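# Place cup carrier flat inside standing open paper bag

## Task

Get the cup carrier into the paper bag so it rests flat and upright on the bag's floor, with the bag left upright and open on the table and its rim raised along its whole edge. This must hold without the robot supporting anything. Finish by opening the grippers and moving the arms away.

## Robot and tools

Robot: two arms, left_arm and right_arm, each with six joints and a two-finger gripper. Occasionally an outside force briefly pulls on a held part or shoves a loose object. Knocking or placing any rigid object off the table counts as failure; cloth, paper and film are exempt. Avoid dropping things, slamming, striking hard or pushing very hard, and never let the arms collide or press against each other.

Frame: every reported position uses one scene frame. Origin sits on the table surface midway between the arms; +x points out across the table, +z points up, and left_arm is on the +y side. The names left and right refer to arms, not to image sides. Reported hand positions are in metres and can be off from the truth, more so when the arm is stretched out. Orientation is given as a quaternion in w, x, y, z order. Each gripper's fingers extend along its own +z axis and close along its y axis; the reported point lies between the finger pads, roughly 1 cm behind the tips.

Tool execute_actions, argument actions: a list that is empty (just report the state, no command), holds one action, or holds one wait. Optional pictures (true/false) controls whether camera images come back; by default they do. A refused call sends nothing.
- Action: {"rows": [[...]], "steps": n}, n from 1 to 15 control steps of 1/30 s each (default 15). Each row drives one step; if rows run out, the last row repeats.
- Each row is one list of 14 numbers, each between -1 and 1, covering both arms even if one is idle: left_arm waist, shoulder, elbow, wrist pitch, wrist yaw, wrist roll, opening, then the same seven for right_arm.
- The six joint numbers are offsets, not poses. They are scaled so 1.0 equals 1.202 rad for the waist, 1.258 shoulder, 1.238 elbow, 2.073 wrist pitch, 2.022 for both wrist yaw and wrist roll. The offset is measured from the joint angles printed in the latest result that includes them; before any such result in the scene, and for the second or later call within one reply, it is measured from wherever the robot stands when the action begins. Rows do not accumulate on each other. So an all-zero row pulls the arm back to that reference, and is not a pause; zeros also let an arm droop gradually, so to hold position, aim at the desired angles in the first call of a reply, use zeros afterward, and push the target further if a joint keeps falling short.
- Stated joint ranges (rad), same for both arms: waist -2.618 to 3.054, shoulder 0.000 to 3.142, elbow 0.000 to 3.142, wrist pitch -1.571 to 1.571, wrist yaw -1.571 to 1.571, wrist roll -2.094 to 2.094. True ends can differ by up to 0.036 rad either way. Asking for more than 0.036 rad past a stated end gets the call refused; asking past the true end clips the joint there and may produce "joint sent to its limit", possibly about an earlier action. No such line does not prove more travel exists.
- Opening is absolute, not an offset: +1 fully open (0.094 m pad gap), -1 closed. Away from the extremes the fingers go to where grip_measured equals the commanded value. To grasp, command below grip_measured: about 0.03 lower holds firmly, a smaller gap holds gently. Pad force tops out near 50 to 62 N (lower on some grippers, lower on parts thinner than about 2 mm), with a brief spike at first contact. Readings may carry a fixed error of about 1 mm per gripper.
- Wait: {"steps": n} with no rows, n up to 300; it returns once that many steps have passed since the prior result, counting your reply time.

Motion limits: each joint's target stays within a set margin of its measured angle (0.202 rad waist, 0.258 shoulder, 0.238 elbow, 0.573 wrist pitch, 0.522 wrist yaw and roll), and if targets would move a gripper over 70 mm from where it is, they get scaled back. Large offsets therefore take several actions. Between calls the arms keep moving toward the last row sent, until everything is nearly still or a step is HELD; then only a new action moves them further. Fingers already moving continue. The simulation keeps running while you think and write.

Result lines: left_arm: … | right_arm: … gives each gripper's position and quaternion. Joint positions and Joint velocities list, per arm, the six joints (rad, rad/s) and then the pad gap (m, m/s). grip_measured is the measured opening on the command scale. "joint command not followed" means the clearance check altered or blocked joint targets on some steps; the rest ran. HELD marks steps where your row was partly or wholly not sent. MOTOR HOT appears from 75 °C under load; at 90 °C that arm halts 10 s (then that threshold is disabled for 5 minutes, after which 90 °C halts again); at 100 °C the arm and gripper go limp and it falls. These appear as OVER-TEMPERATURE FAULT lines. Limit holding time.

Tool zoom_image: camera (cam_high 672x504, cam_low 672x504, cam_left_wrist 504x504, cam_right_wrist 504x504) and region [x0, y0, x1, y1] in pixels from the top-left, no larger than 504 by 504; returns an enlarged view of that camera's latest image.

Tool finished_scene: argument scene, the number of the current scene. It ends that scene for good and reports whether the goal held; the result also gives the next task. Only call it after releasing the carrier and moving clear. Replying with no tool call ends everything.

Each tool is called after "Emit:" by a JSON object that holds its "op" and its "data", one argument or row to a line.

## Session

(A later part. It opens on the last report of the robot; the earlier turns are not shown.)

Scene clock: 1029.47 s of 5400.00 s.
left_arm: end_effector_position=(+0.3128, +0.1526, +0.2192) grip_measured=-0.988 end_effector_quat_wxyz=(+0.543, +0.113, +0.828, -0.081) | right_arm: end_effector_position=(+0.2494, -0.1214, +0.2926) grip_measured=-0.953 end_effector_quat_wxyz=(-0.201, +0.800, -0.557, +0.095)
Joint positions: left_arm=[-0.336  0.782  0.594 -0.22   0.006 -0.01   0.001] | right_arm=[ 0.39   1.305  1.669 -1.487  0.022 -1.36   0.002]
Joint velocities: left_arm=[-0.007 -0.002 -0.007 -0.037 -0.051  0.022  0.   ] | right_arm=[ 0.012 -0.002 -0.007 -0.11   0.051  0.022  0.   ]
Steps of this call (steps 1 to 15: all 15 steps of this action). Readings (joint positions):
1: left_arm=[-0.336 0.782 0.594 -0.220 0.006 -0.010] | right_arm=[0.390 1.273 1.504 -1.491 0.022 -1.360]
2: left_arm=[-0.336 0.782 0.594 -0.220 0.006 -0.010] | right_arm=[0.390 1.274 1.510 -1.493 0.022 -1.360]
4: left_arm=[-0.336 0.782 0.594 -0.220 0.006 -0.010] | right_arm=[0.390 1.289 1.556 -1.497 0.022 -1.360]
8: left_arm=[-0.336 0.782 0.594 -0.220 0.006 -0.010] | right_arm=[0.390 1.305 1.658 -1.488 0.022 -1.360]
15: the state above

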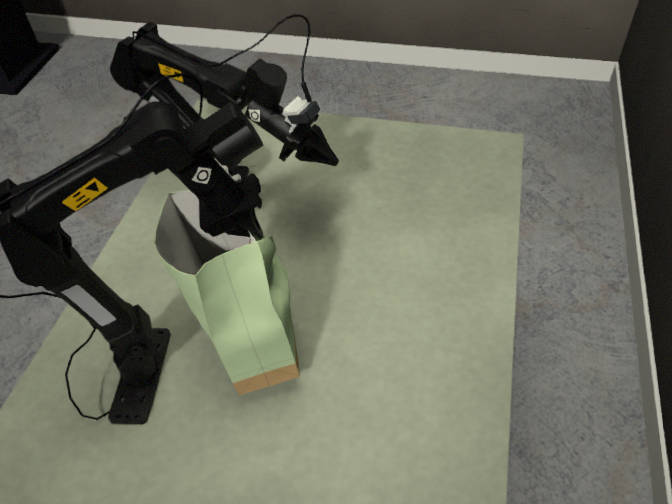

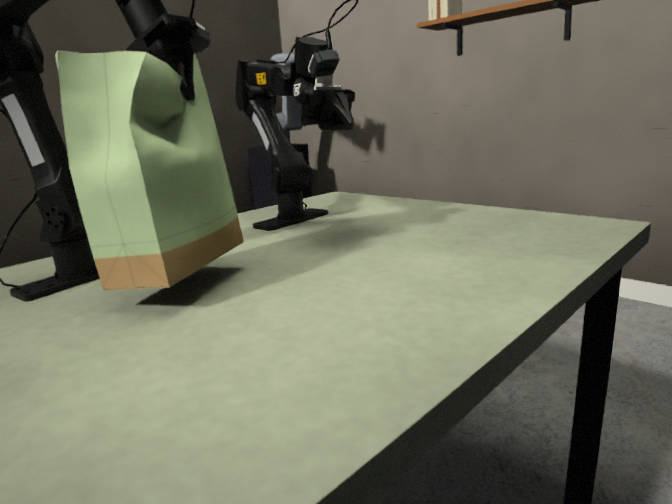

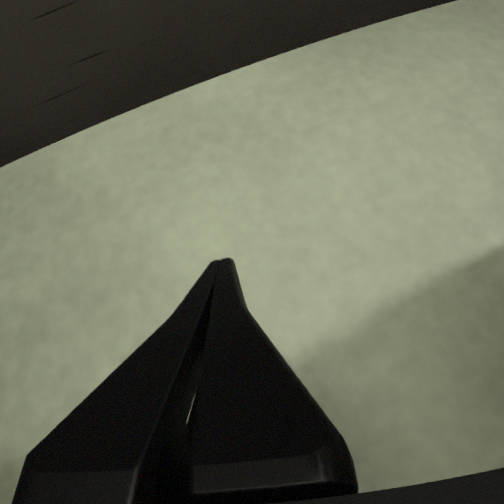

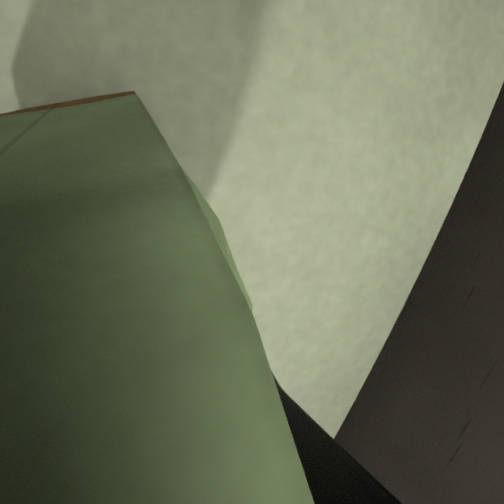

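Emit:
{"op": "execute_actions", "data": {
  "actions": [
    {"rows":[[0,0,0,0,0,0,-1,0,0,0.01,0,-0.02,0,-1],[0,0,0,0,0,0,-1,0,0,0.02,0,-0.04,0,-1],[0,0,0,0,0,0,-1,-0.01,0,0.03,0,-0.06,0,-1],[0,0,0,0,0,0,-1,-0.02,0,0.04,0,-0.08,0,-1],[0,0,0,0,0,0,-1,-0.03,0,0.05,0,-0.1,0,-1],[0,0,0,0,0,0,-1,-0.04,0,0.05,0,-0.12,0,-1],[0,0,0,0,0,0,-1,-0.05,0,0.05,0,-0.14,0,-1],[0,0,0,0,0,0,-1,-0.06,0,0.05,0,-0.16,0,-1],[0,0,0,0,0,0,-1,-0.07,0,0.05,0,-0.18,0,-1],[0,0,0,0,0,0,-1,-0.08,0,0.05,0,-0.2,0,-1]],"steps":15}
  ],
  "pictures": false
}}

Emit:
{"op": "execute_actions", "data": {
  "actions": [
    {"steps":15}
  ]
}}

Scene clock: 1041.87 s of 5400.00 s.
left_arm: end_effector_position=(+0.3128, +0.1526, +0.2192) grip_measured=-0.988 end_effector_quat_wxyz=(+0.543, +0.113, +0.828, -0.081) | right_arm: end_effector_position=(+0.2316, -0.0895, +0.3106) grip_measured=-0.953 end_effector_quat_wxyz=(-0.277, +0.787, -0.550, -0.038)
Joint positions: left_arm=[-0.336  0.782  0.594 -0.22   0.006 -0.01   0.001] | right_arm=[ 0.305  1.305  1.701 -1.488 -0.315 -1.36   0.002]
Joint velocities: left_arm=[-0.012  0.002 -0.002 -0.007 -0.095  0.051  0.001] | right_arm=[-0.012  0.002 -0.002  0.022 -0.3   -0.022  0.001]
Steps of this call (steps 1 to 15: the robot went on to your last target; steps 16 to 357: nothing new was sent; steps 358 to 372: all 15 steps of this action). Readings (joint positions):
358: left_arm=[-0.336 0.782 0.594 -0.220 0.006 -0.010] | right_arm=[0.390 1.305 1.669 -1.487 0.019 -1.360]
359: left_arm=[-0.336 0.782 0.594 -0.220 0.006 -0.010] | right_arm=[0.390 1.305 1.669 -1.487 0.009 -1.360]
361: left_arm=[-0.336 0.782 0.594 -0.220 0.006 -0.010] | right_arm=[0.388 1.305 1.671 -1.488 -0.029 -1.360]
365: left_arm=[-0.336 0.782 0.594 -0.220 0.006 -0.010] | right_arm=[0.348 1.305 1.697 -1.488 -0.147 -1.360]
372: the state above

Scene clock: 1042.37 s of 5400.00 s.
left_arm: end_effector_position=(+0.3128, +0.1526, +0.2192) grip_measured=-0.988 end_effector_quat_wxyz=(+0.543, +0.113, +0.828, -0.081) | right_arm: end_effector_position=(+0.2270, -0.0834, +0.3129) grip_measured=-0.953 end_effector_quat_wxyz=(-0.285, +0.787, -0.543, -0.058)
Joint positions: left_arm=[-0.336  0.782  0.594 -0.22   0.006 -0.01   0.001] | right_arm=[ 0.305  1.305  1.701 -1.488 -0.359 -1.36   0.002]
Joint velocities: left_arm=[ 0.002 -0.017  0.012 -0.007 -0.007  0.007  0.   ] | right_arm=[-0.007 -0.017  0.002 -0.051 -0.022 -0.007  0.   ]
Steps of this call (steps 1 to 15: the robot went on to your last target). Readings (joint positions):
1: left_arm=[-0.336 0.782 0.594 -0.220 0.006 -0.010] | right_arm=[0.305 1.305 1.701 -1.488 -0.325 -1.360]
2: left_arm=[-0.336 0.782 0.594 -0.220 0.006 -0.010] | right_arm=[0.305 1.305 1.701 -1.488 -0.332 -1.360]
4: left_arm=[-0.336 0.782 0.594 -0.220 0.006 -0.010] | right_arm=[0.305 1.305 1.701 -1.488 -0.343 -1.360]
8: left_arm=[-0.336 0.782 0.594 -0.220 0.006 -0.010] | right_arm=[0.305 1.305 1.701 -1.488 -0.353 -1.360]
15: the state above

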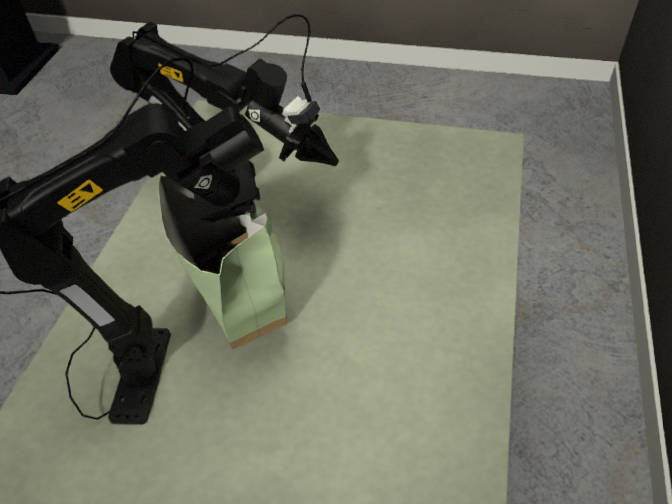

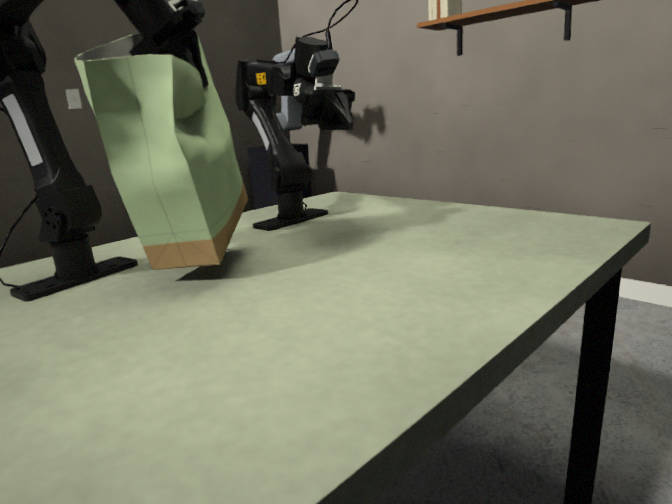

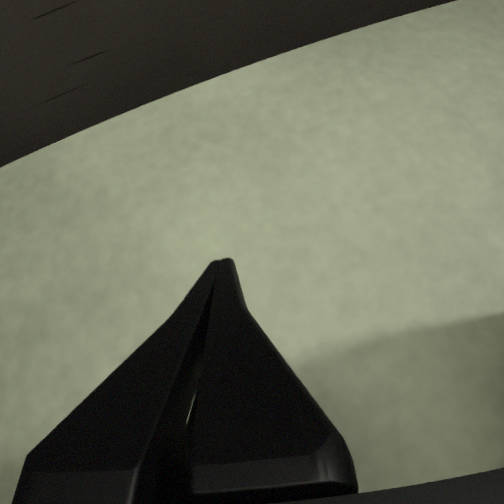

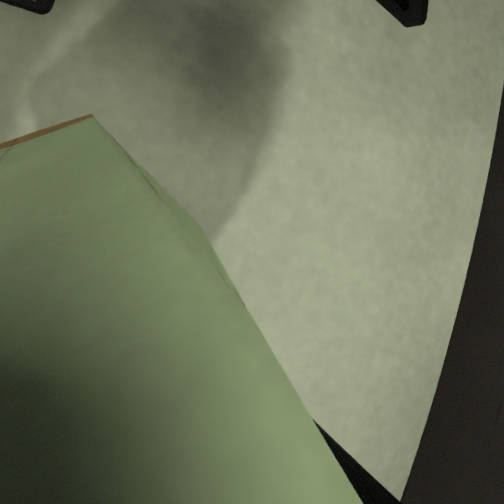

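Emit:
{"op": "zoom_image", "data": {
  "camera": "cam_high",
  "region": [150,160,310,300]
}}

Region (150, 160, 310, 300) of cam_high's 672x504 image, scaled by 3.150, with more detail than that image has; it fills the top 441 rows of this view, and the rest is white.

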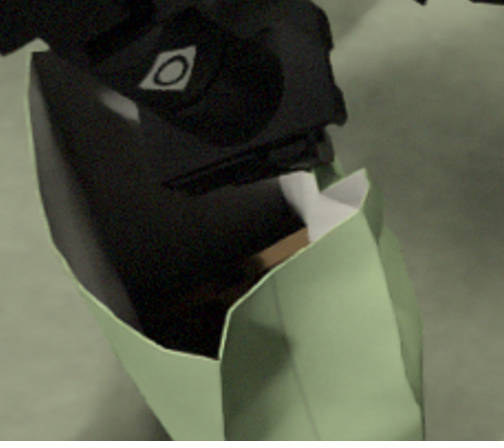

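Emit:
{"op": "execute_actions", "data": {
  "actions": [
    {"rows":[[0,0,0,0,0,0,-1,0,0,0,0,0.02,0,-1],[0,0,0,0,0,0,-1,0,0,0,0,0.04,0,-1],[0,0,0,0,0,0,-1,0,0,0,0,0.06,0,-1],[0,0,0,0,0,0,-1,0,0,0,0,0.08,0,-1],[0,0,0,0,0,0,-1,0,0,0,0,0.1,0,-1],[0,0,0,0,0,0,-1,0,0,0,0,0.12,0,-1],[0,0,0,0,0,0,-1,0,0,0,0,0.14,0,-1],[0,0,0,0,0,0,-1,0,0,0,0,0.16,0,-1],[0,0,0,0,0,0,-1,0,0,0,0,0.18,0,-1]],"steps":15}
  ],
  "pictures": false
}}

Emit:
{"op": "execute_actions", "data": {
  "actions": [
    {"rows":[[0,0,0,0,0,0,-1,0,0,0.08,0,0,0,-1],[0,0,0,0,0,0,-1,0,0,0.08,0,0,0,-1],[0,0,0,0,0,0,-1,0,0,0.08,0,0,0,-1],[0,0,0,0,0,0,-1,0,0,-0.1,0,0,0,-1],[0,0,0,0,0,0,-1,0,0,-0.1,0,0,0,-1],[0,0,0,0,0,0,-1,0,0,-0.1,0,0,0,-1],[0,0,0,0,0,0,-1,0,0,-0.1,0,0,0,-1],[0,0,0,0,0,0,-1,0,0,0.08,0,0,0,-1],[0,0,0,0,0,0,-1,0,0,0.08,0,0,0,-1],[0,0,0,0,0,0,-1,0,0,0.08,0,0,0,-1],[0,0,0,0,0,0,-1,0,0,0.08,0,0,0,-1],[0,0,0,0,0,0,-1,0,0,-0.1,0,0,0,-1],[0,0,0,0,0,0,-1,0,0,-0.1,0,0,0,-1],[0,0,0,0,0,0,-1,0,0,-0.1,0,0,0,-1],[0,0,0,0,0,0,-1,0,0,-0.1,0,0,0,-1]],"steps":15}
  ],
  "pictures": false
}}

Emit:
{"op": "execute_actions", "data": {
  "actions": [
    {"rows":[[0,0,0,0,0,0,-1,0,0,-0.02,0,0,0,-1],[0,0,0,0,0,0,-1,0,0,-0.04,0,0,0,-1],[0,0,0,0,0,0,-1,0,0,-0.06,0,0,0,-1],[0,0,0,0,0,0,-1,0,0,-0.08,0,0,0,-1]],"steps":15}
  ]
}}

Scene clock: 1063.57 s of 5400.00 s.
left_arm: end_effector_position=(+0.3128, +0.1526, +0.2192) grip_measured=-0.988 end_effector_quat_wxyz=(+0.543, +0.113, +0.828, -0.081) | right_arm: end_effector_position=(+0.2580, -0.1312, +0.3029) grip_measured=-0.953 end_effector_quat_wxyz=(-0.222, +0.777, -0.583, +0.086)
Joint positions: left_arm=[-0.336  0.782  0.594 -0.22   0.006 -0.01   0.001] | right_arm=[ 0.305  1.305  1.701 -1.488 -0.033 -1.36   0.002]
Joint velocities: left_arm=[ 0.002 -0.002  0.002 -0.051 -0.022 -0.022 -0.001] | right_arm=[-0.007  0.002  0.007  0.051  0.139 -0.081  0.   ]
Steps of this call (steps 1 to 15: the robot went on to your last target; steps 16 to 440: nothing new was sent; then 6.03 s passed at rest; steps 441 to 455: all 15 steps of this action). Readings (joint positions):
441: left_arm=[-0.336 0.782 0.594 -0.220 0.006 -0.010] | right_arm=[0.305 1.305 1.701 -1.488 -0.355 -1.360]
442: left_arm=[-0.336 0.782 0.594 -0.220 0.006 -0.010] | right_arm=[0.305 1.305 1.701 -1.488 -0.342 -1.360]
444: left_arm=[-0.336 0.782 0.594 -0.220 0.006 -0.010] | right_arm=[0.305 1.305 1.701 -1.488 -0.300 -1.360]
448: left_arm=[-0.336 0.782 0.594 -0.220 0.006 -0.010] | right_arm=[0.305 1.305 1.701 -1.488 -0.180 -1.360]
455: the state above

Scene clock: 1064.07 s of 5400.00 s.
left_arm: end_effector_position=(+0.3128, +0.1526, +0.2192) grip_measured=-0.988 end_effector_quat_wxyz=(+0.543, +0.113, +0.828, -0.081) | right_arm: end_effector_position=(+0.2538, -0.1342, +0.2845) grip_measured=-0.953 end_effector_quat_wxyz=(-0.200, +0.780, -0.587, +0.078)
Joint positions: left_arm=[-0.336  0.782  0.594 -0.22   0.006 -0.01   0.001] | right_arm=[ 0.305  1.292  1.629 -1.475 -0.029 -1.36   0.002]
Joint velocities: left_arm=[-0.012 -0.007  0.012 -0.022  0.051 -0.051 -0.001] | right_arm=[-0.022 -0.022 -0.74  -0.125  0.022 -0.007 -0.001]
Steps of this call (steps 1 to 15: all 15 steps of this action). Readings (joint positions):
1: left_arm=[-0.336 0.782 0.594 -0.220 0.006 -0.010] | right_arm=[0.305 1.306 1.711 -1.492 -0.031 -1.360]
2: left_arm=[-0.336 0.782 0.594 -0.220 0.006 -0.010] | right_arm=[0.305 1.309 1.727 -1.494 -0.030 -1.360]
4: left_arm=[-0.336 0.782 0.594 -0.220 0.006 -0.010] | right_arm=[0.305 1.302 1.730 -1.478 -0.030 -1.360]
8: left_arm=[-0.336 0.782 0.594 -0.220 0.006 -0.010] | right_arm=[0.305 1.305 1.629 -1.494 -0.030 -1.360]
15: the state above

Scene clock: 1064.57 s of 5400.00 s.
left_arm: end_effector_position=(+0.3128, +0.1526, +0.2192) grip_measured=-0.988 end_effector_quat_wxyz=(+0.543, +0.113, +0.828, -0.081) | right_arm: end_effector_position=(+0.2467, -0.1382, +0.2545) grip_measured=-0.953 end_effector_quat_wxyz=(-0.156, +0.787, -0.594, +0.058)
Joint positions: left_arm=[-0.336  0.782  0.594 -0.22   0.006 -0.01   0.001] | right_arm=[ 0.305  1.3    1.539 -1.476 -0.028 -1.36   0.002]
Joint velocities: left_arm=[-0.002 -0.012  0.002  0.007 -0.037  0.051 -0.   ] | right_arm=[-0.017 -0.007 -0.007 -0.051 -0.037 -0.022 -0.   ]
Steps of this call (steps 1 to 15: all 15 steps of this action). Readings (joint positions):
1: left_arm=[-0.336 0.782 0.594 -0.220 0.006 -0.010] | right_arm=[0.305 1.295 1.610 -1.478 -0.029 -1.360]
2: left_arm=[-0.336 0.782 0.594 -0.220 0.006 -0.010] | right_arm=[0.305 1.299 1.597 -1.477 -0.029 -1.360]
4: left_arm=[-0.336 0.782 0.594 -0.220 0.006 -0.010] | right_arm=[0.305 1.300 1.574 -1.476 -0.028 -1.360]
8: left_arm=[-0.336 0.782 0.594 -0.220 0.006 -0.010] | right_arm=[0.305 1.300 1.539 -1.476 -0.028 -1.360]
15: the state above

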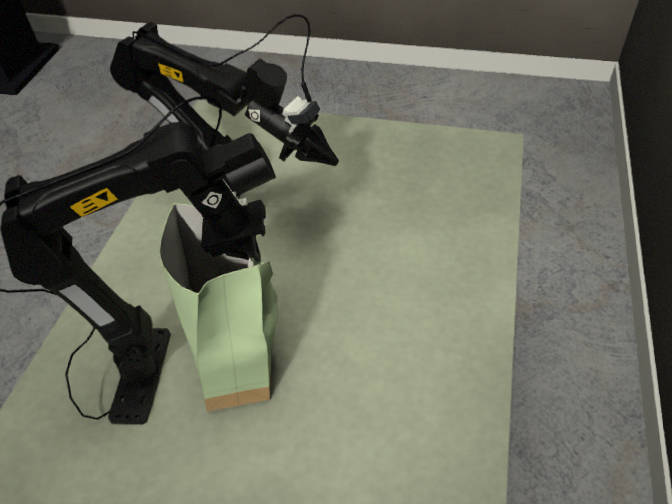

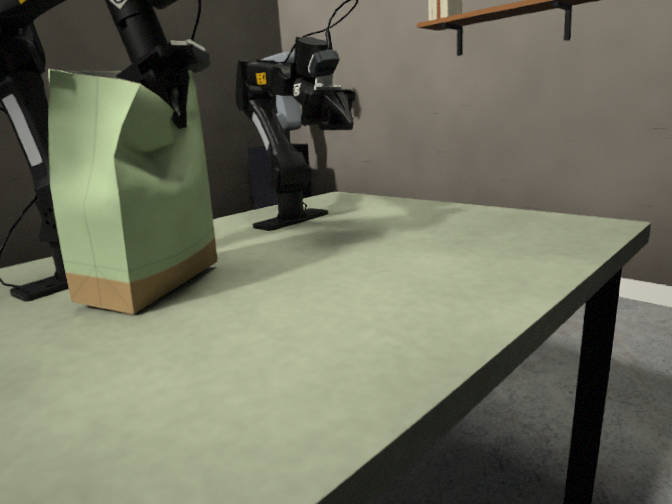

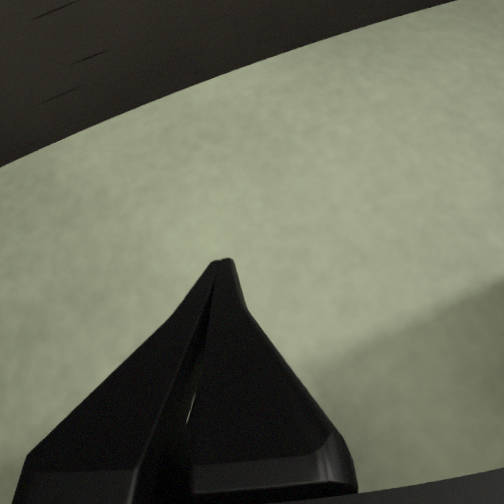

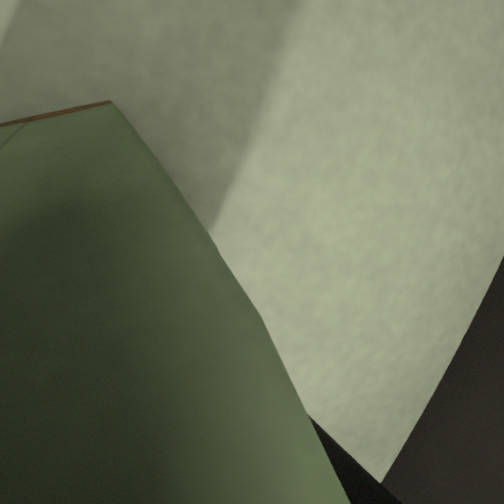

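Release, rise, look.

Emit:
{"op": "execute_actions", "data": {
  "actions": [
    {"rows":[[0,0,0,0,0,0,-1,0,0,0,0,0,0,-0.3],[0,0,0,0,0,0,-1,0,0,0,0,0,0,-0.3],[0,0,0,0,0,0,-1,0,0,0,0,0,0,-0.3],[0,0,0,0,0,0,-1,0,0,0,0,0,0,-0.3],[0,0,0,0,0,0,-1,0,-0.02,0.03,0,0,0,-0.3],[0,0,0,0,0,0,-1,0,-0.04,0.06,0,0,0,-0.3],[0,0,0,0,0,0,-1,0,-0.06,0.09,0,0,0,-0.3],[0,0,0,0,0,0,-1,0,-0.08,0.12,0,0,0,-0.3],[0,0,0,0,0,0,-1,0,-0.1,0.15,0,0,0,-0.3],[0,0,0,0,0,0,-1,0,-0.12,0.17,0,0,0,-0.3],[0,0,0,0,0,0,-1,0,-0.14,0.19,0,0,0,-0.3]],"steps":15}
  ],
  "pictures": false
}}

Emit:
{"op": "execute_actions", "data": {
  "actions": [
    {"rows":[[0,0,0,0,0,0,-1,0,-0.04,0,0,0,0,-0.3],[0,0,0,0,0,0,-1,0,-0.08,-0.02,0,0,0.1,-0.3],[0,0,0,0,0,0,-1,-0.03,-0.12,-0.05,0,0,0.2,-1],[0,0,0,0,0,0,-1,-0.06,-0.15,-0.08,0,0,0.3,-1],[0,0,0,0,0,0,-1,-0.09,-0.18,-0.11,0,0,0.4,-1],[0,0,0,0,0,0,-1,-0.12,-0.2,-0.14,0,0,0.45,-1],[0,0,0,0,0,0,-1,-0.15,-0.21,-0.15,0,0,0.45,-1]],"steps":15}
  ],
  "pictures": false
}}

Emit:
{"op": "execute_actions", "data": {
  "actions": [
    {"steps":15}
  ]
}}

Scene clock: 1079.87 s of 5400.00 s.
left_arm: end_effector_position=(+0.3128, +0.1526, +0.2192) grip_measured=-0.988 end_effector_quat_wxyz=(+0.543, +0.113, +0.828, -0.081) | right_arm: end_effector_position=(+0.2277, -0.1482, +0.3680) grip_measured=-0.303 end_effector_quat_wxyz=(-0.334, +0.746, -0.559, +0.142)
Joint positions: left_arm=[-0.336  0.782  0.594 -0.22   0.006 -0.01   0.001] | right_arm=[ 0.305  1.12   1.763 -1.471 -0.028 -1.36   0.033]
Joint velocities: left_arm=[-0.012 -0.007  0.012 -0.007  0.022 -0.007  0.001] | right_arm=[ 0.002 -0.476  0.271  0.037  0.022 -0.007  0.   ]
Steps of this call (steps 1 to 15: the robot went on to your last target; steps 16 to 400: nothing new was sent; then 1.47 s passed at rest; steps 401 to 415: all 15 steps of this action). Readings (joint positions):
401: left_arm=[-0.336 0.782 0.594 -0.220 0.006 -0.010] | right_arm=[0.305 1.300 1.539 -1.476 -0.029 -1.360]
402: left_arm=[-0.336 0.782 0.594 -0.220 0.006 -0.010] | right_arm=[0.305 1.300 1.539 -1.476 -0.029 -1.360]
404: left_arm=[-0.336 0.782 0.594 -0.220 0.006 -0.010] | right_arm=[0.305 1.300 1.539 -1.476 -0.029 -1.360]
408: left_arm=[-0.336 0.782 0.594 -0.220 0.006 -0.010] | right_arm=[0.305 1.287 1.580 -1.477 -0.029 -1.360]
415: the state above

Scene clock: 1080.37 s of 5400.00 s.
left_arm: end_effector_position=(+0.3128, +0.1526, +0.2192) grip_measured=-0.988 end_effector_quat_wxyz=(+0.543, +0.113, +0.828, -0.081) | right_arm: end_effector_position=(+0.1843, -0.2041, +0.3571) grip_measured=-0.983 end_effector_quat_wxyz=(+0.396, -0.383, +0.834, -0.032)
Joint positions: left_arm=[-0.336  0.782  0.594 -0.22   0.006 -0.01   0.001] | right_arm=[ 0.136  0.858  1.592 -1.487 -0.025 -0.535  0.001]
Joint velocities: left_arm=[-0.012 -0.017 -0.007 -0.022  0.022 -0.095  0.   ] | right_arm=[-0.012 -0.002 -0.042  0.081 -0.037  0.491 -0.   ]
Steps of this call (steps 1 to 15: all 15 steps of this action). Readings (joint positions):
1: left_arm=[-0.336 0.782 0.594 -0.220 0.006 -0.010] | right_arm=[0.305 1.102 1.766 -1.468 -0.028 -1.360]
2: left_arm=[-0.336 0.782 0.594 -0.220 0.006 -0.010] | right_arm=[0.305 1.084 1.763 -1.468 -0.028 -1.331]
4: left_arm=[-0.336 0.782 0.594 -0.220 0.006 -0.010] | right_arm=[0.284 1.028 1.726 -1.459 -0.030 -1.176]
8: left_arm=[-0.336 0.782 0.594 -0.220 0.006 -0.010] | right_arm=[0.163 0.886 1.614 -1.477 -0.025 -0.798]
15: the state above

Scene clock: 1080.87 s of 5400.00 s.
left_arm: end_effector_position=(+0.3128, +0.1526, +0.2192) grip_measured=-0.988 end_effector_quat_wxyz=(+0.543, +0.113, +0.828, -0.081) | right_arm: end_effector_position=(+0.1844, -0.2042, +0.3564) grip_measured=-0.983 end_effector_quat_wxyz=(+0.396, -0.355, +0.847, -0.019)
Joint positions: left_arm=[-0.336  0.782  0.594 -0.22   0.006 -0.01   0.001] | right_arm=[ 0.136  0.858  1.59  -1.487 -0.025 -0.467  0.001]
Joint velocities: left_arm=[ 0.007  0.002 -0.007  0.037  0.066  0.037  0.001] | right_arm=[-0.007 -0.012 -0.007 -0.022  0.022  0.022  0.001]
Steps of this call (steps 1 to 15: the robot went on to your last target). Readings (joint positions):
1: left_arm=[-0.336 0.782 0.594 -0.220 0.006 -0.010] | right_arm=[0.136 0.858 1.591 -1.487 -0.025 -0.521]
2: left_arm=[-0.336 0.782 0.594 -0.220 0.006 -0.010] | right_arm=[0.136 0.858 1.590 -1.487 -0.025 -0.510]
4: left_arm=[-0.336 0.782 0.594 -0.220 0.006 -0.010] | right_arm=[0.136 0.858 1.590 -1.487 -0.025 -0.494]
8: left_arm=[-0.336 0.782 0.594 -0.220 0.006 -0.010] | right_arm=[0.136 0.858 1.590 -1.487 -0.025 -0.477]
15: the state above

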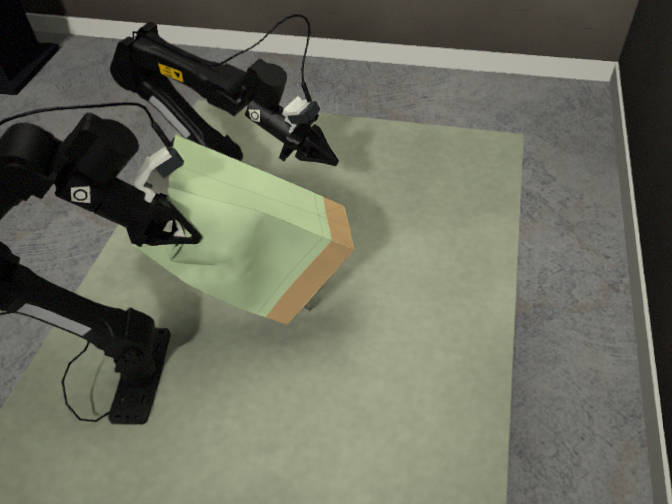

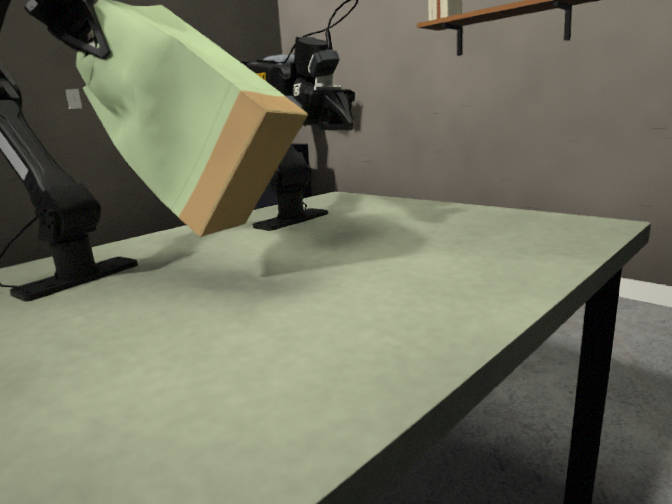

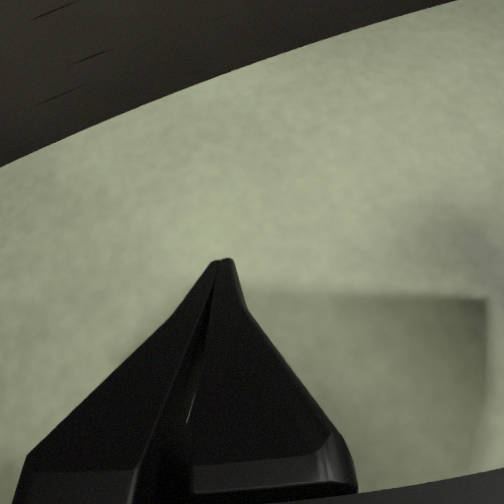

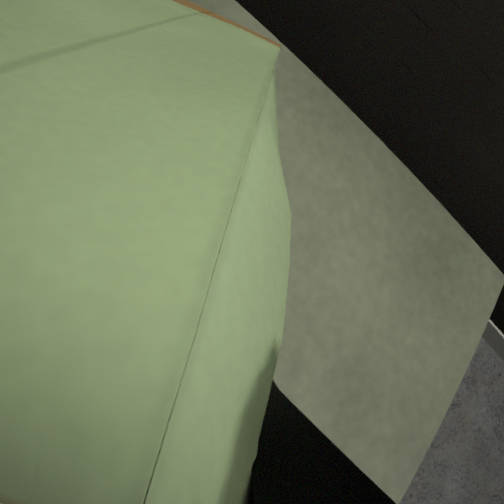

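Emit:
{"op": "execute_actions", "data": {
  "actions": [
    {"rows":[[0,0,0,0,0,0,-1,0.01,0.015,0.01,0,0,-0.03,-1],[0,0,0,0,0,0,-1,0.02,0.03,0.02,0,0,-0.06,-1],[0,0,0,0,0,0,-1,0.03,0.045,0.03,0,0,-0.09,-1],[0,0,0,0,0,0,-1,0.04,0.06,0.04,0,0,-0.12,-1],[0,0,0,0,0,0,-1,0.05,0.075,0.05,0,0,-0.15,-1],[0,0,0,0,0,0,-1,0.06,0.09,0.06,0,0,-0.18,-1],[0,0,0,0,0,0,-1,0.07,0.105,0.07,0,0,-0.21,-1],[0,0,0,0,0,0,-1,0.08,0.12,0.08,0,0,-0.24,-1],[0,0,0,0,0,0,-1,0.09,0.135,0.09,0,0,-0.27,-1],[0,0,0,0,0,0,-1,0.1,0.15,0.1,0,0,-0.3,-1],[0,0,0,0,0,0,-1,0.11,0.165,0.11,0,0,-0.33,-1],[0,0,0,0,0,0,-1,0.12,0.18,0.12,0,0,-0.36,-1],[0,0,0,0,0,0,-1,0.13,0.195,0.13,0,0,-0.39,-1],[0,0,0,0,0,0,-1,0.14,0.21,0.14,0,0,-0.42,-1],[0,0,0,0,0,0,-1,0.14,0.22,0.14,0,0,-0.44,-1]],"steps":15}
  ],
  "pictures": false
}}

Emit:
{"op": "execute_actions", "data": {
  "actions": [
    {"steps":15}
  ]
}}

Scene clock: 1094.03 s of 5400.00 s.
left_arm: end_effector_position=(+0.3128, +0.1526, +0.2192) grip_measured=-0.988 end_effector_quat_wxyz=(+0.543, +0.113, +0.828, -0.081) | right_arm: end_effector_position=(+0.2224, -0.1576, +0.3545) grip_measured=-0.983 end_effector_quat_wxyz=(+0.326, -0.673, +0.656, -0.101)
Joint positions: left_arm=[-0.336  0.782  0.594 -0.22   0.006 -0.01   0.001] | right_arm=[ 0.284  1.1    1.72  -1.495 -0.022 -1.124  0.001]
Joint velocities: left_arm=[-0.002  0.012 -0.017 -0.066 -0.007 -0.022 -0.   ] | right_arm=[ 0.217  0.462  0.266 -0.11   0.007 -1.546  0.   ]
Steps of this call (steps 1 to 15: the robot went on to your last target; steps 16 to 380: nothing new was sent; steps 381 to 395: all 15 steps of this action). Readings (joint positions):
381: left_arm=[-0.336 0.782 0.594 -0.220 0.006 -0.010] | right_arm=[0.136 0.858 1.590 -1.487 -0.025 -0.473]
382: left_arm=[-0.336 0.782 0.594 -0.220 0.006 -0.010] | right_arm=[0.139 0.860 1.590 -1.488 -0.024 -0.492]
384: left_arm=[-0.336 0.782 0.594 -0.220 0.006 -0.010] | right_arm=[0.155 0.878 1.599 -1.493 -0.024 -0.554]
388: left_arm=[-0.336 0.782 0.594 -0.220 0.006 -0.010] | right_arm=[0.202 0.959 1.641 -1.495 -0.022 -0.736]
395: the state above

Scene clock: 1094.53 s of 5400.00 s.
left_arm: end_effector_position=(+0.3128, +0.1526, +0.2192) grip_measured=-0.988 end_effector_quat_wxyz=(+0.543, +0.113, +0.828, -0.081) | right_arm: end_effector_position=(+0.2286, -0.1522, +0.3503) grip_measured=-0.983 end_effector_quat_wxyz=(-0.303, +0.747, -0.578, +0.130)
Joint positions: left_arm=[-0.336  0.782  0.594 -0.22   0.006 -0.01   0.001] | right_arm=[ 0.293  1.133  1.728 -1.494 -0.022 -1.344  0.001]
Joint velocities: left_arm=[-0.012 -0.002  0.002  0.007 -0.022  0.022  0.   ] | right_arm=[-0.002 -0.012 -0.017  0.022  0.051 -0.095  0.   ]
Steps of this call (steps 1 to 15: the robot went on to your last target). Readings (joint positions):
1: left_arm=[-0.336 0.782 0.594 -0.220 0.006 -0.010] | right_arm=[0.289 1.113 1.726 -1.494 -0.022 -1.169]
2: left_arm=[-0.336 0.782 0.594 -0.220 0.006 -0.010] | right_arm=[0.292 1.123 1.728 -1.494 -0.022 -1.206]
4: left_arm=[-0.336 0.782 0.594 -0.220 0.006 -0.010] | right_arm=[0.293 1.132 1.728 -1.494 -0.022 -1.259]
8: left_arm=[-0.336 0.782 0.594 -0.220 0.006 -0.010] | right_arm=[0.293 1.133 1.728 -1.494 -0.022 -1.315]
15: the state above

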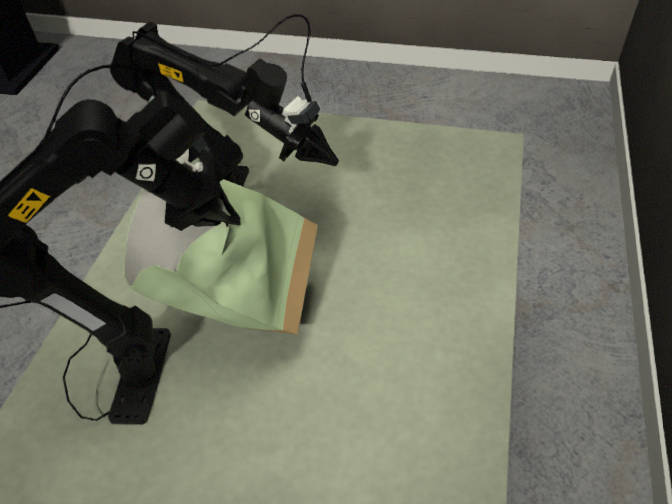

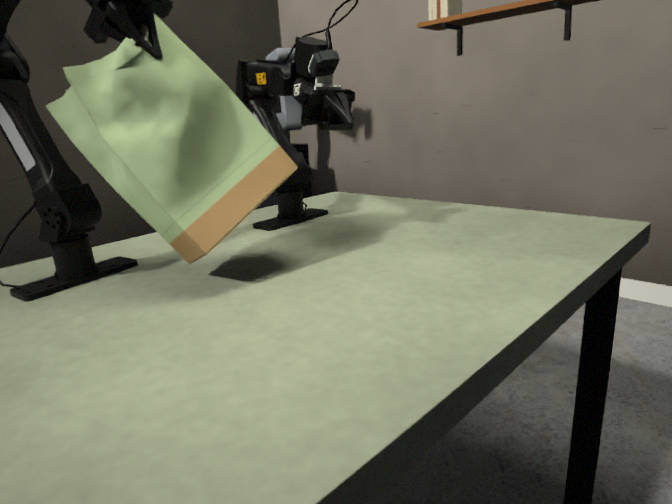

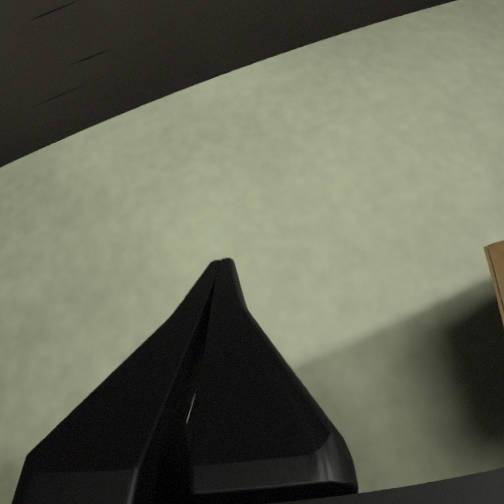

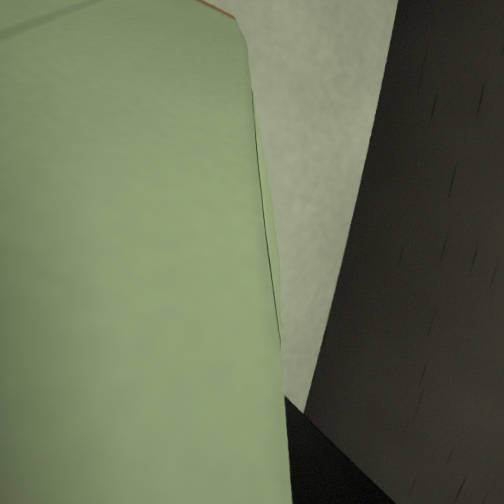

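Emit:
{"op": "execute_actions", "data": {
  "actions": [
    {"rows":[[0,0,0,0,0,0,-1,0,0.01,0,0,0.02,0,-1],[0,0,0,0,0,0,-1,0,0.02,0,0,0.04,0,-1],[0,0,0,0,0,0,-1,0,0.03,0,0,0.06,0,-1],[0,0,0,0,0,0,-1,0,0.04,0,0,0.08,0,-1],[0,0,0,0,0,0,-1,0.01,0.05,0,0,0.1,0,-1],[0,0,0,0,0,0,-1,0.02,0.06,0,0,0.12,0,-1],[0,0,0,0,0,0,-1,0.03,0.07,0,0,0.14,0,-1],[0,0,0,0,0,0,-1,0.04,0.08,0,0,0.16,0,-1],[0,0,0,0,0,0,-1,0.05,0.09,0,0,0.18,0,-1],[0,0,0,0,0,0,-1,0.06,0.1,-0.01,0,0.2,0,-1],[0,0,0,0,0,0,-1,0.07,0.11,-0.02,0,0.22,0,-1],[0,0,0,0,0,0,-1,0.08,0.12,-0.03,0,0.24,0,-1],[0,0,0,0,0,0,-1,0.09,0.13,-0.04,0,0.26,0,-1],[0,0,0,0,0,0,-1,0.1,0.14,-0.05,0,0.28,0,-1]],"steps":15}
  ],
  "pictures": false
}}

Emit:
{"op": "execute_actions", "data": {
  "actions": [
    {"steps":15}
  ]
}}

Scene clock: 1106.53 s of 5400.00 s.
left_arm: end_effector_position=(+0.3128, +0.1526, +0.2192) grip_measured=-0.988 end_effector_quat_wxyz=(+0.543, +0.113, +0.828, -0.081) | right_arm: end_effector_position=(+0.2770, -0.1819, +0.3161) grip_measured=-0.983 end_effector_quat_wxyz=(-0.142, +0.753, -0.583, +0.270)
Joint positions: left_arm=[-0.336  0.782  0.594 -0.22   0.006 -0.01   0.001] | right_arm=[ 0.392  1.287  1.691 -1.494  0.406 -1.352  0.001]
Joint velocities: left_arm=[-0.002 -0.012  0.002  0.007 -0.037 -0.022 -0.   ] | right_arm=[ 0.217  0.33  -0.3   -0.007  0.857  0.007  0.   ]
Steps of this call (steps 1 to 15: the robot went on to your last target; steps 16 to 345: nothing new was sent; steps 346 to 360: all 15 steps of this action). Readings (joint positions):
346: left_arm=[-0.336 0.782 0.594 -0.220 0.006 -0.010] | right_arm=[0.293 1.133 1.728 -1.494 -0.017 -1.352]
347: left_arm=[-0.336 0.782 0.594 -0.220 0.006 -0.010] | right_arm=[0.293 1.134 1.728 -1.494 -0.006 -1.352]
349: left_arm=[-0.336 0.782 0.594 -0.220 0.006 -0.010] | right_arm=[0.293 1.143 1.728 -1.494 0.034 -1.352]
353: left_arm=[-0.336 0.782 0.594 -0.220 0.006 -0.010] | right_arm=[0.312 1.192 1.728 -1.494 0.155 -1.352]
360: the state above

Scene clock: 1107.03 s of 5400.00 s.
left_arm: end_effector_position=(+0.3128, +0.1526, +0.2192) grip_measured=-0.988 end_effector_quat_wxyz=(+0.543, +0.113, +0.828, -0.081) | right_arm: end_effector_position=(+0.2862, -0.1948, +0.3117) grip_measured=-0.983 end_effector_quat_wxyz=(-0.098, +0.745, -0.581, +0.311)
Joint positions: left_arm=[-0.336  0.782  0.594 -0.22   0.006 -0.01   0.001] | right_arm=[ 0.402  1.313  1.67  -1.494  0.521 -1.352  0.001]
Joint velocities: left_arm=[-0.007 -0.007 -0.007  0.007 -0.007  0.022 -0.   ] | right_arm=[-0.007  0.002 -0.007  0.037  0.037  0.066  0.   ]
Steps of this call (steps 1 to 15: the robot went on to your last target). Readings (joint positions):
1: left_arm=[-0.336 0.782 0.594 -0.220 0.006 -0.010] | right_arm=[0.398 1.297 1.682 -1.494 0.430 -1.352]
2: left_arm=[-0.336 0.782 0.594 -0.220 0.006 -0.010] | right_arm=[0.401 1.305 1.676 -1.494 0.448 -1.352]
4: left_arm=[-0.336 0.782 0.594 -0.220 0.006 -0.010] | right_arm=[0.402 1.313 1.671 -1.494 0.476 -1.352]
8: left_arm=[-0.336 0.782 0.594 -0.220 0.006 -0.010] | right_arm=[0.402 1.313 1.670 -1.494 0.507 -1.352]
15: the state above

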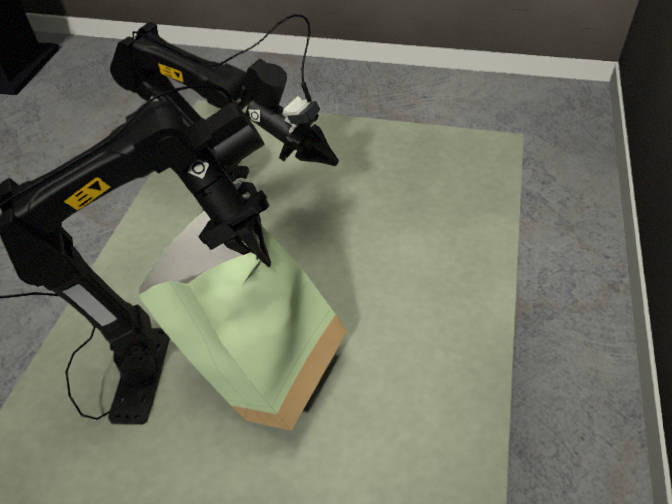

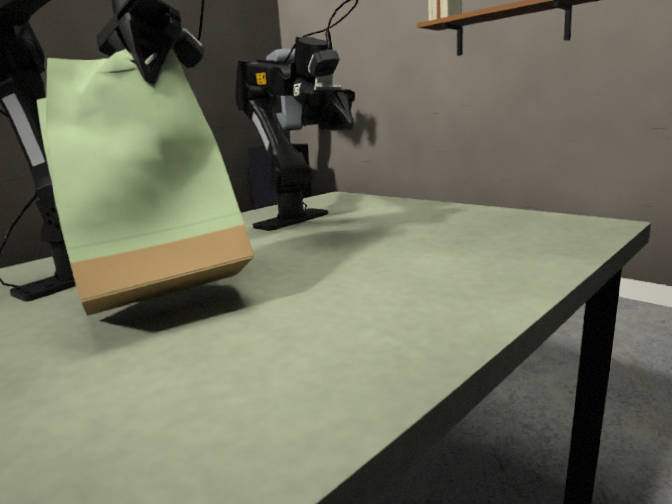

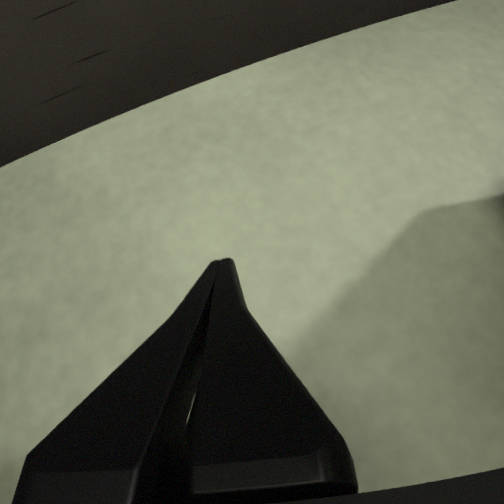

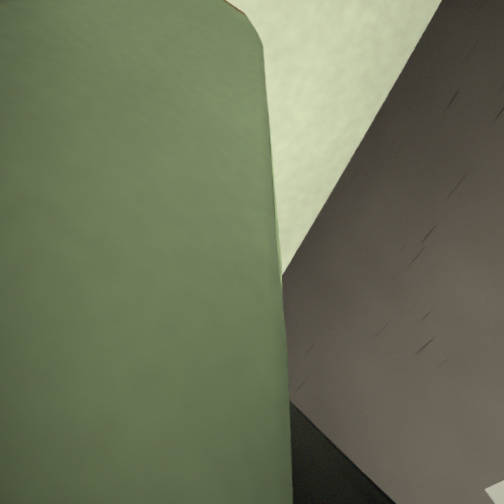

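Emit:
{"op": "execute_actions", "data": {
  "actions": [
    {"rows":[[0,0,0,0,0,0,-1,0,0.02,0.015,0,0,0,-1],[0,0,0,0,0,0,-1,0,0.04,0.03,0,0,0,-1],[0,0,0,0,0,0,-1,0,0.06,0.045,0,0,0,-1],[0,0,0,0,0,0,-1,0,0.08,0.06,0,0,0,-1],[0,0,0,0,0,0,-1,0,0.1,0.075,0,0,0,-1],[0,0,0,0,0,0,-1,0,0.12,0.09,0,0,0,-1],[0,0,0,0,0,0,-1,0,0.14,0.1,0,0,0,-1],[0,0,0,0,0,0,-1,0,0.16,0.11,0,0,0,-1],[0,0,0,0,0,0,-1,0,0.18,0.12,0,0,0,-1],[0,0,0,0,0,0,-1,0,0.2,0.13,0,0,0,-1],[0,0,0,0,0,0,-1,0,0.22,0.14,0,0,0,-1],[0,0,0,0,0,0,-1,0,0.245,0.15,0,0,0,-1]],"steps":15}
  ],
  "pictures": false
}}

Emit:
{"op": "execute_actions", "data": {
  "actions": [
    {"steps":15}
  ]
}}

Scene clock: 1125.60 s of 5400.00 s.
left_arm: end_effector_position=(+0.3128, +0.1526, +0.2192) grip_measured=-0.988 end_effector_quat_wxyz=(+0.543, +0.113, +0.828, -0.081) | right_arm: end_effector_position=(+0.3427, -0.1582, +0.2766) grip_measured=-0.983 end_effector_quat_wxyz=(-0.033, +0.766, -0.573, +0.290)
Joint positions: left_arm=[-0.336  0.782  0.594 -0.22   0.006 -0.01   0.001] | right_arm=[ 0.402  1.615  1.824 -1.489  0.524 -1.352  0.001]
Joint velocities: left_arm=[-0.017  0.002 -0.002 -0.037 -0.095 -0.037 -0.001] | right_arm=[-0.012  0.261 -0.002 -0.051 -0.022  0.007  0.   ]
Steps of this call (steps 1 to 15: the robot went on to your last target; steps 16 to 330: nothing new was sent; then 7.07 s passed at rest; steps 331 to 345: all 15 steps of this action). Readings (joint positions):
331: left_arm=[-0.336 0.782 0.594 -0.220 0.006 -0.010] | right_arm=[0.402 1.315 1.670 -1.494 0.525 -1.352]
332: left_arm=[-0.336 0.782 0.594 -0.220 0.006 -0.010] | right_arm=[0.402 1.319 1.673 -1.495 0.525 -1.352]
334: left_arm=[-0.336 0.782 0.594 -0.220 0.006 -0.010] | right_arm=[0.402 1.349 1.694 -1.498 0.524 -1.352]
338: left_arm=[-0.336 0.782 0.594 -0.220 0.006 -0.010] | right_arm=[0.402 1.454 1.759 -1.498 0.523 -1.352]
345: the state above

Scene clock: 1126.10 s of 5400.00 s.
left_arm: end_effector_position=(+0.3128, +0.1526, +0.2192) grip_measured=-0.988 end_effector_quat_wxyz=(+0.543, +0.113, +0.828, -0.081) | right_arm: end_effector_position=(+0.3444, -0.1572, +0.2748) grip_measured=-0.983 end_effector_quat_wxyz=(-0.030, +0.766, -0.573, +0.289)
Joint positions: left_arm=[-0.336  0.782  0.594 -0.22   0.006 -0.01   0.001] | right_arm=[ 0.402  1.625  1.828 -1.489  0.525 -1.352  0.001]
Joint velocities: left_arm=[-0.002  0.002 -0.002  0.022  0.066 -0.066 -0.   ] | right_arm=[-0.007  0.007 -0.002 -0.007 -0.081  0.051 -0.   ]
Steps of this call (steps 1 to 15: the robot went on to your last target). Readings (joint positions):
1: left_arm=[-0.336 0.782 0.594 -0.220 0.006 -0.010] | right_arm=[0.402 1.622 1.824 -1.489 0.524 -1.352]
2: left_arm=[-0.336 0.782 0.594 -0.220 0.006 -0.010] | right_arm=[0.402 1.625 1.824 -1.489 0.524 -1.352]
4: left_arm=[-0.336 0.782 0.594 -0.220 0.006 -0.010] | right_arm=[0.402 1.625 1.824 -1.489 0.525 -1.352]
8: left_arm=[-0.336 0.782 0.594 -0.220 0.006 -0.010] | right_arm=[0.402 1.625 1.828 -1.489 0.525 -1.352]
15: the state above

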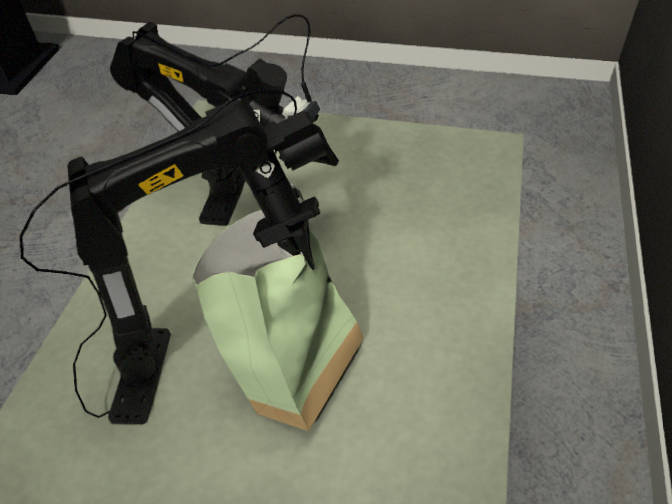

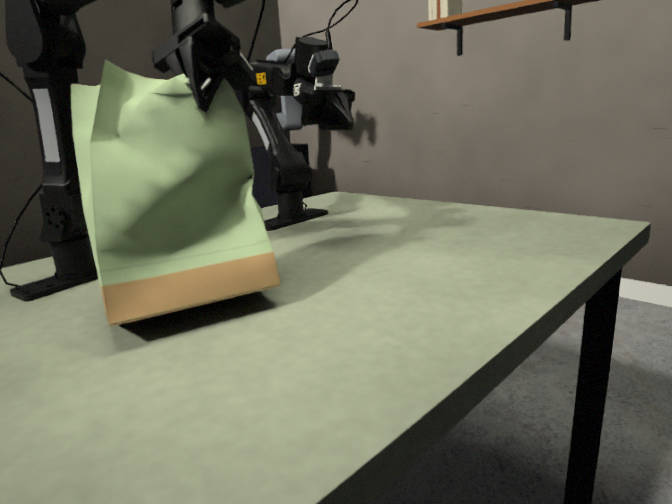

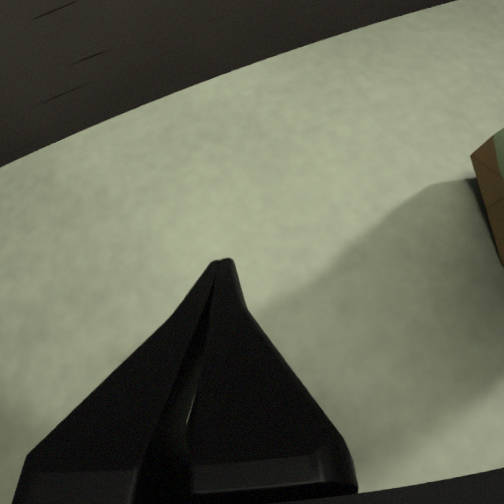

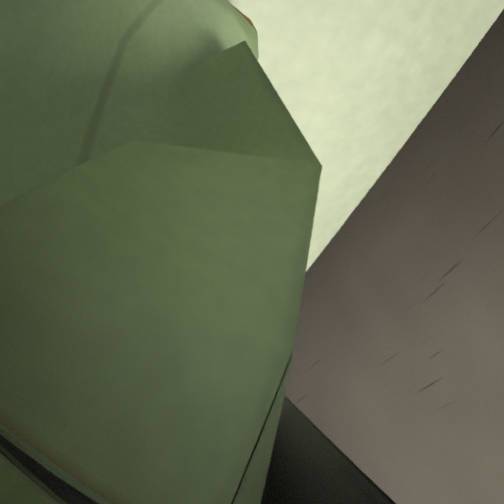

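Emit:
{"op": "execute_actions", "data": {
  "actions": [
    {"rows":[[0.1,0,0,0,0,0,-1,0,0,0.02,0,0,0,-1],[0.2,0,0,0,0,0,-1,0,0,0.04,0,0,0,-1],[0.3,0,0,0,0,0,-1,0,0.01,0.06,0,0,0,-1],[0.4,0,0,0,0,0,-1,0,0.02,0.08,0,0,0,-1],[0.5,-0.05,0,0,0,0,-1,0,0.03,0.1,0,0,0,-1],[0.6,-0.1,0,0,0,0,-1,0,0.04,0.12,0,0,0,-1],[0.6,-0.1,0,0,0,0,-1,0.01,0.05,0.14,0,0,0,-1],[0.6,-0.1,0,0,0,0,-1,0.02,0.06,0.16,0,0,0,-1],[0.6,-0.1,0,0,0,0,-1,0.03,0.07,0.18,0,0,0,-1],[0.6,-0.1,0,0,0,0,-1,0.03,0.08,0.2,0,0,0,-1],[0.6,-0.1,0,0,0,0,-1,0.03,0.09,0.22,0,0,0,-1],[0.6,-0.1,0,0,0,0,-1,0.03,0.1,0.24,0,0,0,-1],[0.6,-0.1,0,0,0,0,-1,0.03,0.11,0.26,0,0,0,-1],[0.6,-0.1,0,0,0,0,-1,0.03,0.12,0.28,0,0,0,-1],[0.6,-0.1,0,0,0,0,-1,0.03,0.13,0.3,0,0,0,-1]],"steps":15}
  ],
  "pictures": false
}}

Emit:
{"op": "execute_actions", "data": {
  "actions": [
    {"steps":20}
  ]
}}

Scene clock: 1139.67 s of 5400.00 s.
left_arm: end_effector_position=(+0.2817, +0.3678, +0.2497) grip_measured=-0.988 end_effector_quat_wxyz=(+0.580, -0.182, +0.784, +0.130) | right_arm: end_effector_position=(+0.3809, -0.1194, +0.3201) grip_measured=-0.983 end_effector_quat_wxyz=(-0.111, +0.751, -0.571, +0.312)
Joint positions: left_arm=[ 0.382  0.669  0.591 -0.221 -0.006 -0.009  0.001] | right_arm=[ 0.431  1.759  2.13  -1.49   0.52  -1.352  0.001]
Joint velocities: left_arm=[-0.012 -0.002 -0.002 -0.051  0.007 -0.037  0.   ] | right_arm=[ 0.012  0.388  0.676 -0.007  0.007  0.022 -0.001]
Steps of this call (steps 1 to 15: the robot went on to your last target; steps 16 to 90: nothing new was sent; then 10.07 s passed at rest; steps 91 to 105: all 15 steps of this action). Readings (joint positions):
91: left_arm=[-0.318 0.782 0.594 -0.220 0.017 -0.010] | right_arm=[0.402 1.625 1.828 -1.489 0.525 -1.352]
92: left_arm=[-0.265 0.782 0.594 -0.220 0.026 -0.009] | right_arm=[0.402 1.625 1.831 -1.490 0.525 -1.352]
94: left_arm=[-0.116 0.782 0.594 -0.220 0.022 -0.009] | right_arm=[0.402 1.632 1.857 -1.491 0.525 -1.352]
98: left_arm=[0.188 0.713 0.591 -0.230 0.011 -0.009] | right_arm=[0.404 1.666 1.958 -1.492 0.524 -1.352]
105: the state above

Scene clock: 1140.33 s of 5400.00 s.
left_arm: end_effector_position=(+0.2819, +0.3673, +0.2497) grip_measured=-0.988 end_effector_quat_wxyz=(+0.580, -0.181, +0.784, +0.129) | right_arm: end_effector_position=(+0.3871, -0.1151, +0.3236) grip_measured=-0.983 end_effector_quat_wxyz=(-0.119, +0.748, -0.572, +0.314)
Joint positions: left_arm=[ 0.382  0.669  0.591 -0.221 -0.003 -0.009  0.001] | right_arm=[ 0.431  1.782  2.167 -1.486  0.52  -1.352  0.001]
Joint velocities: left_arm=[ 0.007 -0.012  0.012 -0.007 -0.066 -0.007 -0.   ] | right_arm=[-0.032  0.007 -0.002 -0.022  0.007  0.007  0.001]
Steps of this call (steps 1 to 20: the robot went on to your last target). Readings (joint positions):
1: left_arm=[0.382 0.669 0.591 -0.221 -0.005 -0.009] | right_arm=[0.431 1.770 2.148 -1.488 0.520 -1.352]
2: left_arm=[0.382 0.669 0.591 -0.221 -0.005 -0.009] | right_arm=[0.431 1.777 2.159 -1.487 0.520 -1.352]
4: left_arm=[0.382 0.669 0.591 -0.221 -0.004 -0.009] | right_arm=[0.431 1.782 2.165 -1.486 0.520 -1.352]
8: left_arm=[0.382 0.669 0.591 -0.221 -0.004 -0.009] | right_arm=[0.431 1.782 2.167 -1.486 0.520 -1.352]
20: the state above

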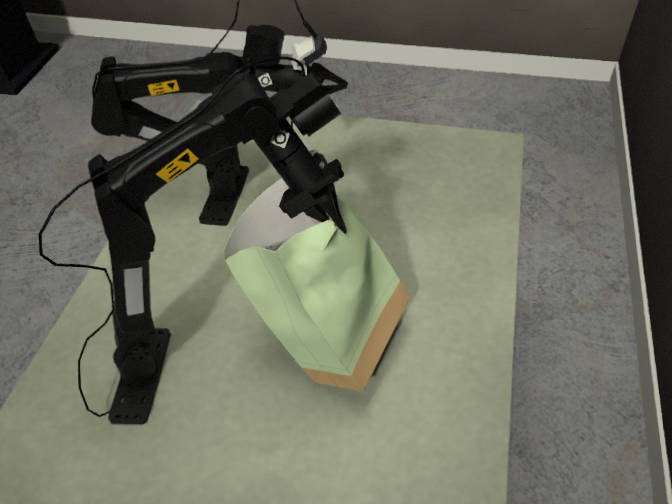

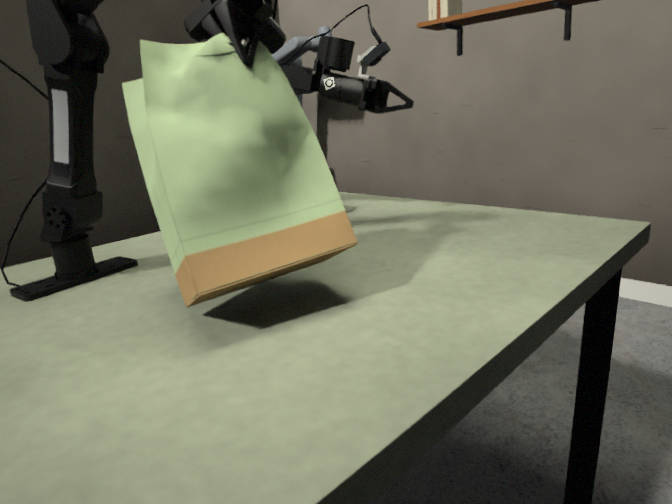

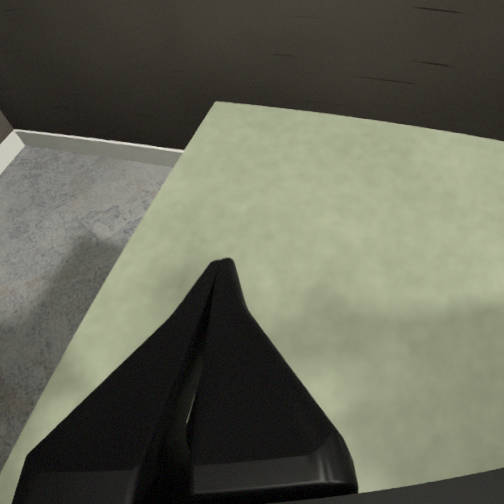

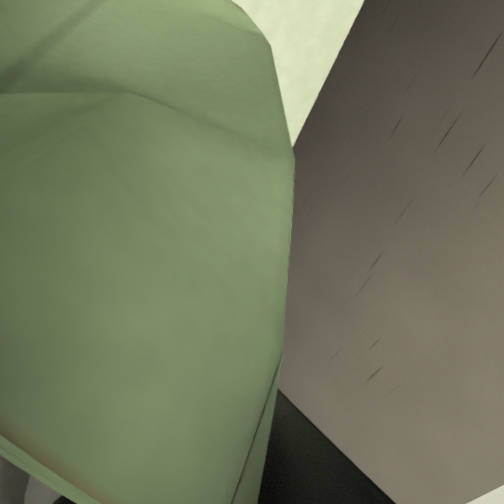

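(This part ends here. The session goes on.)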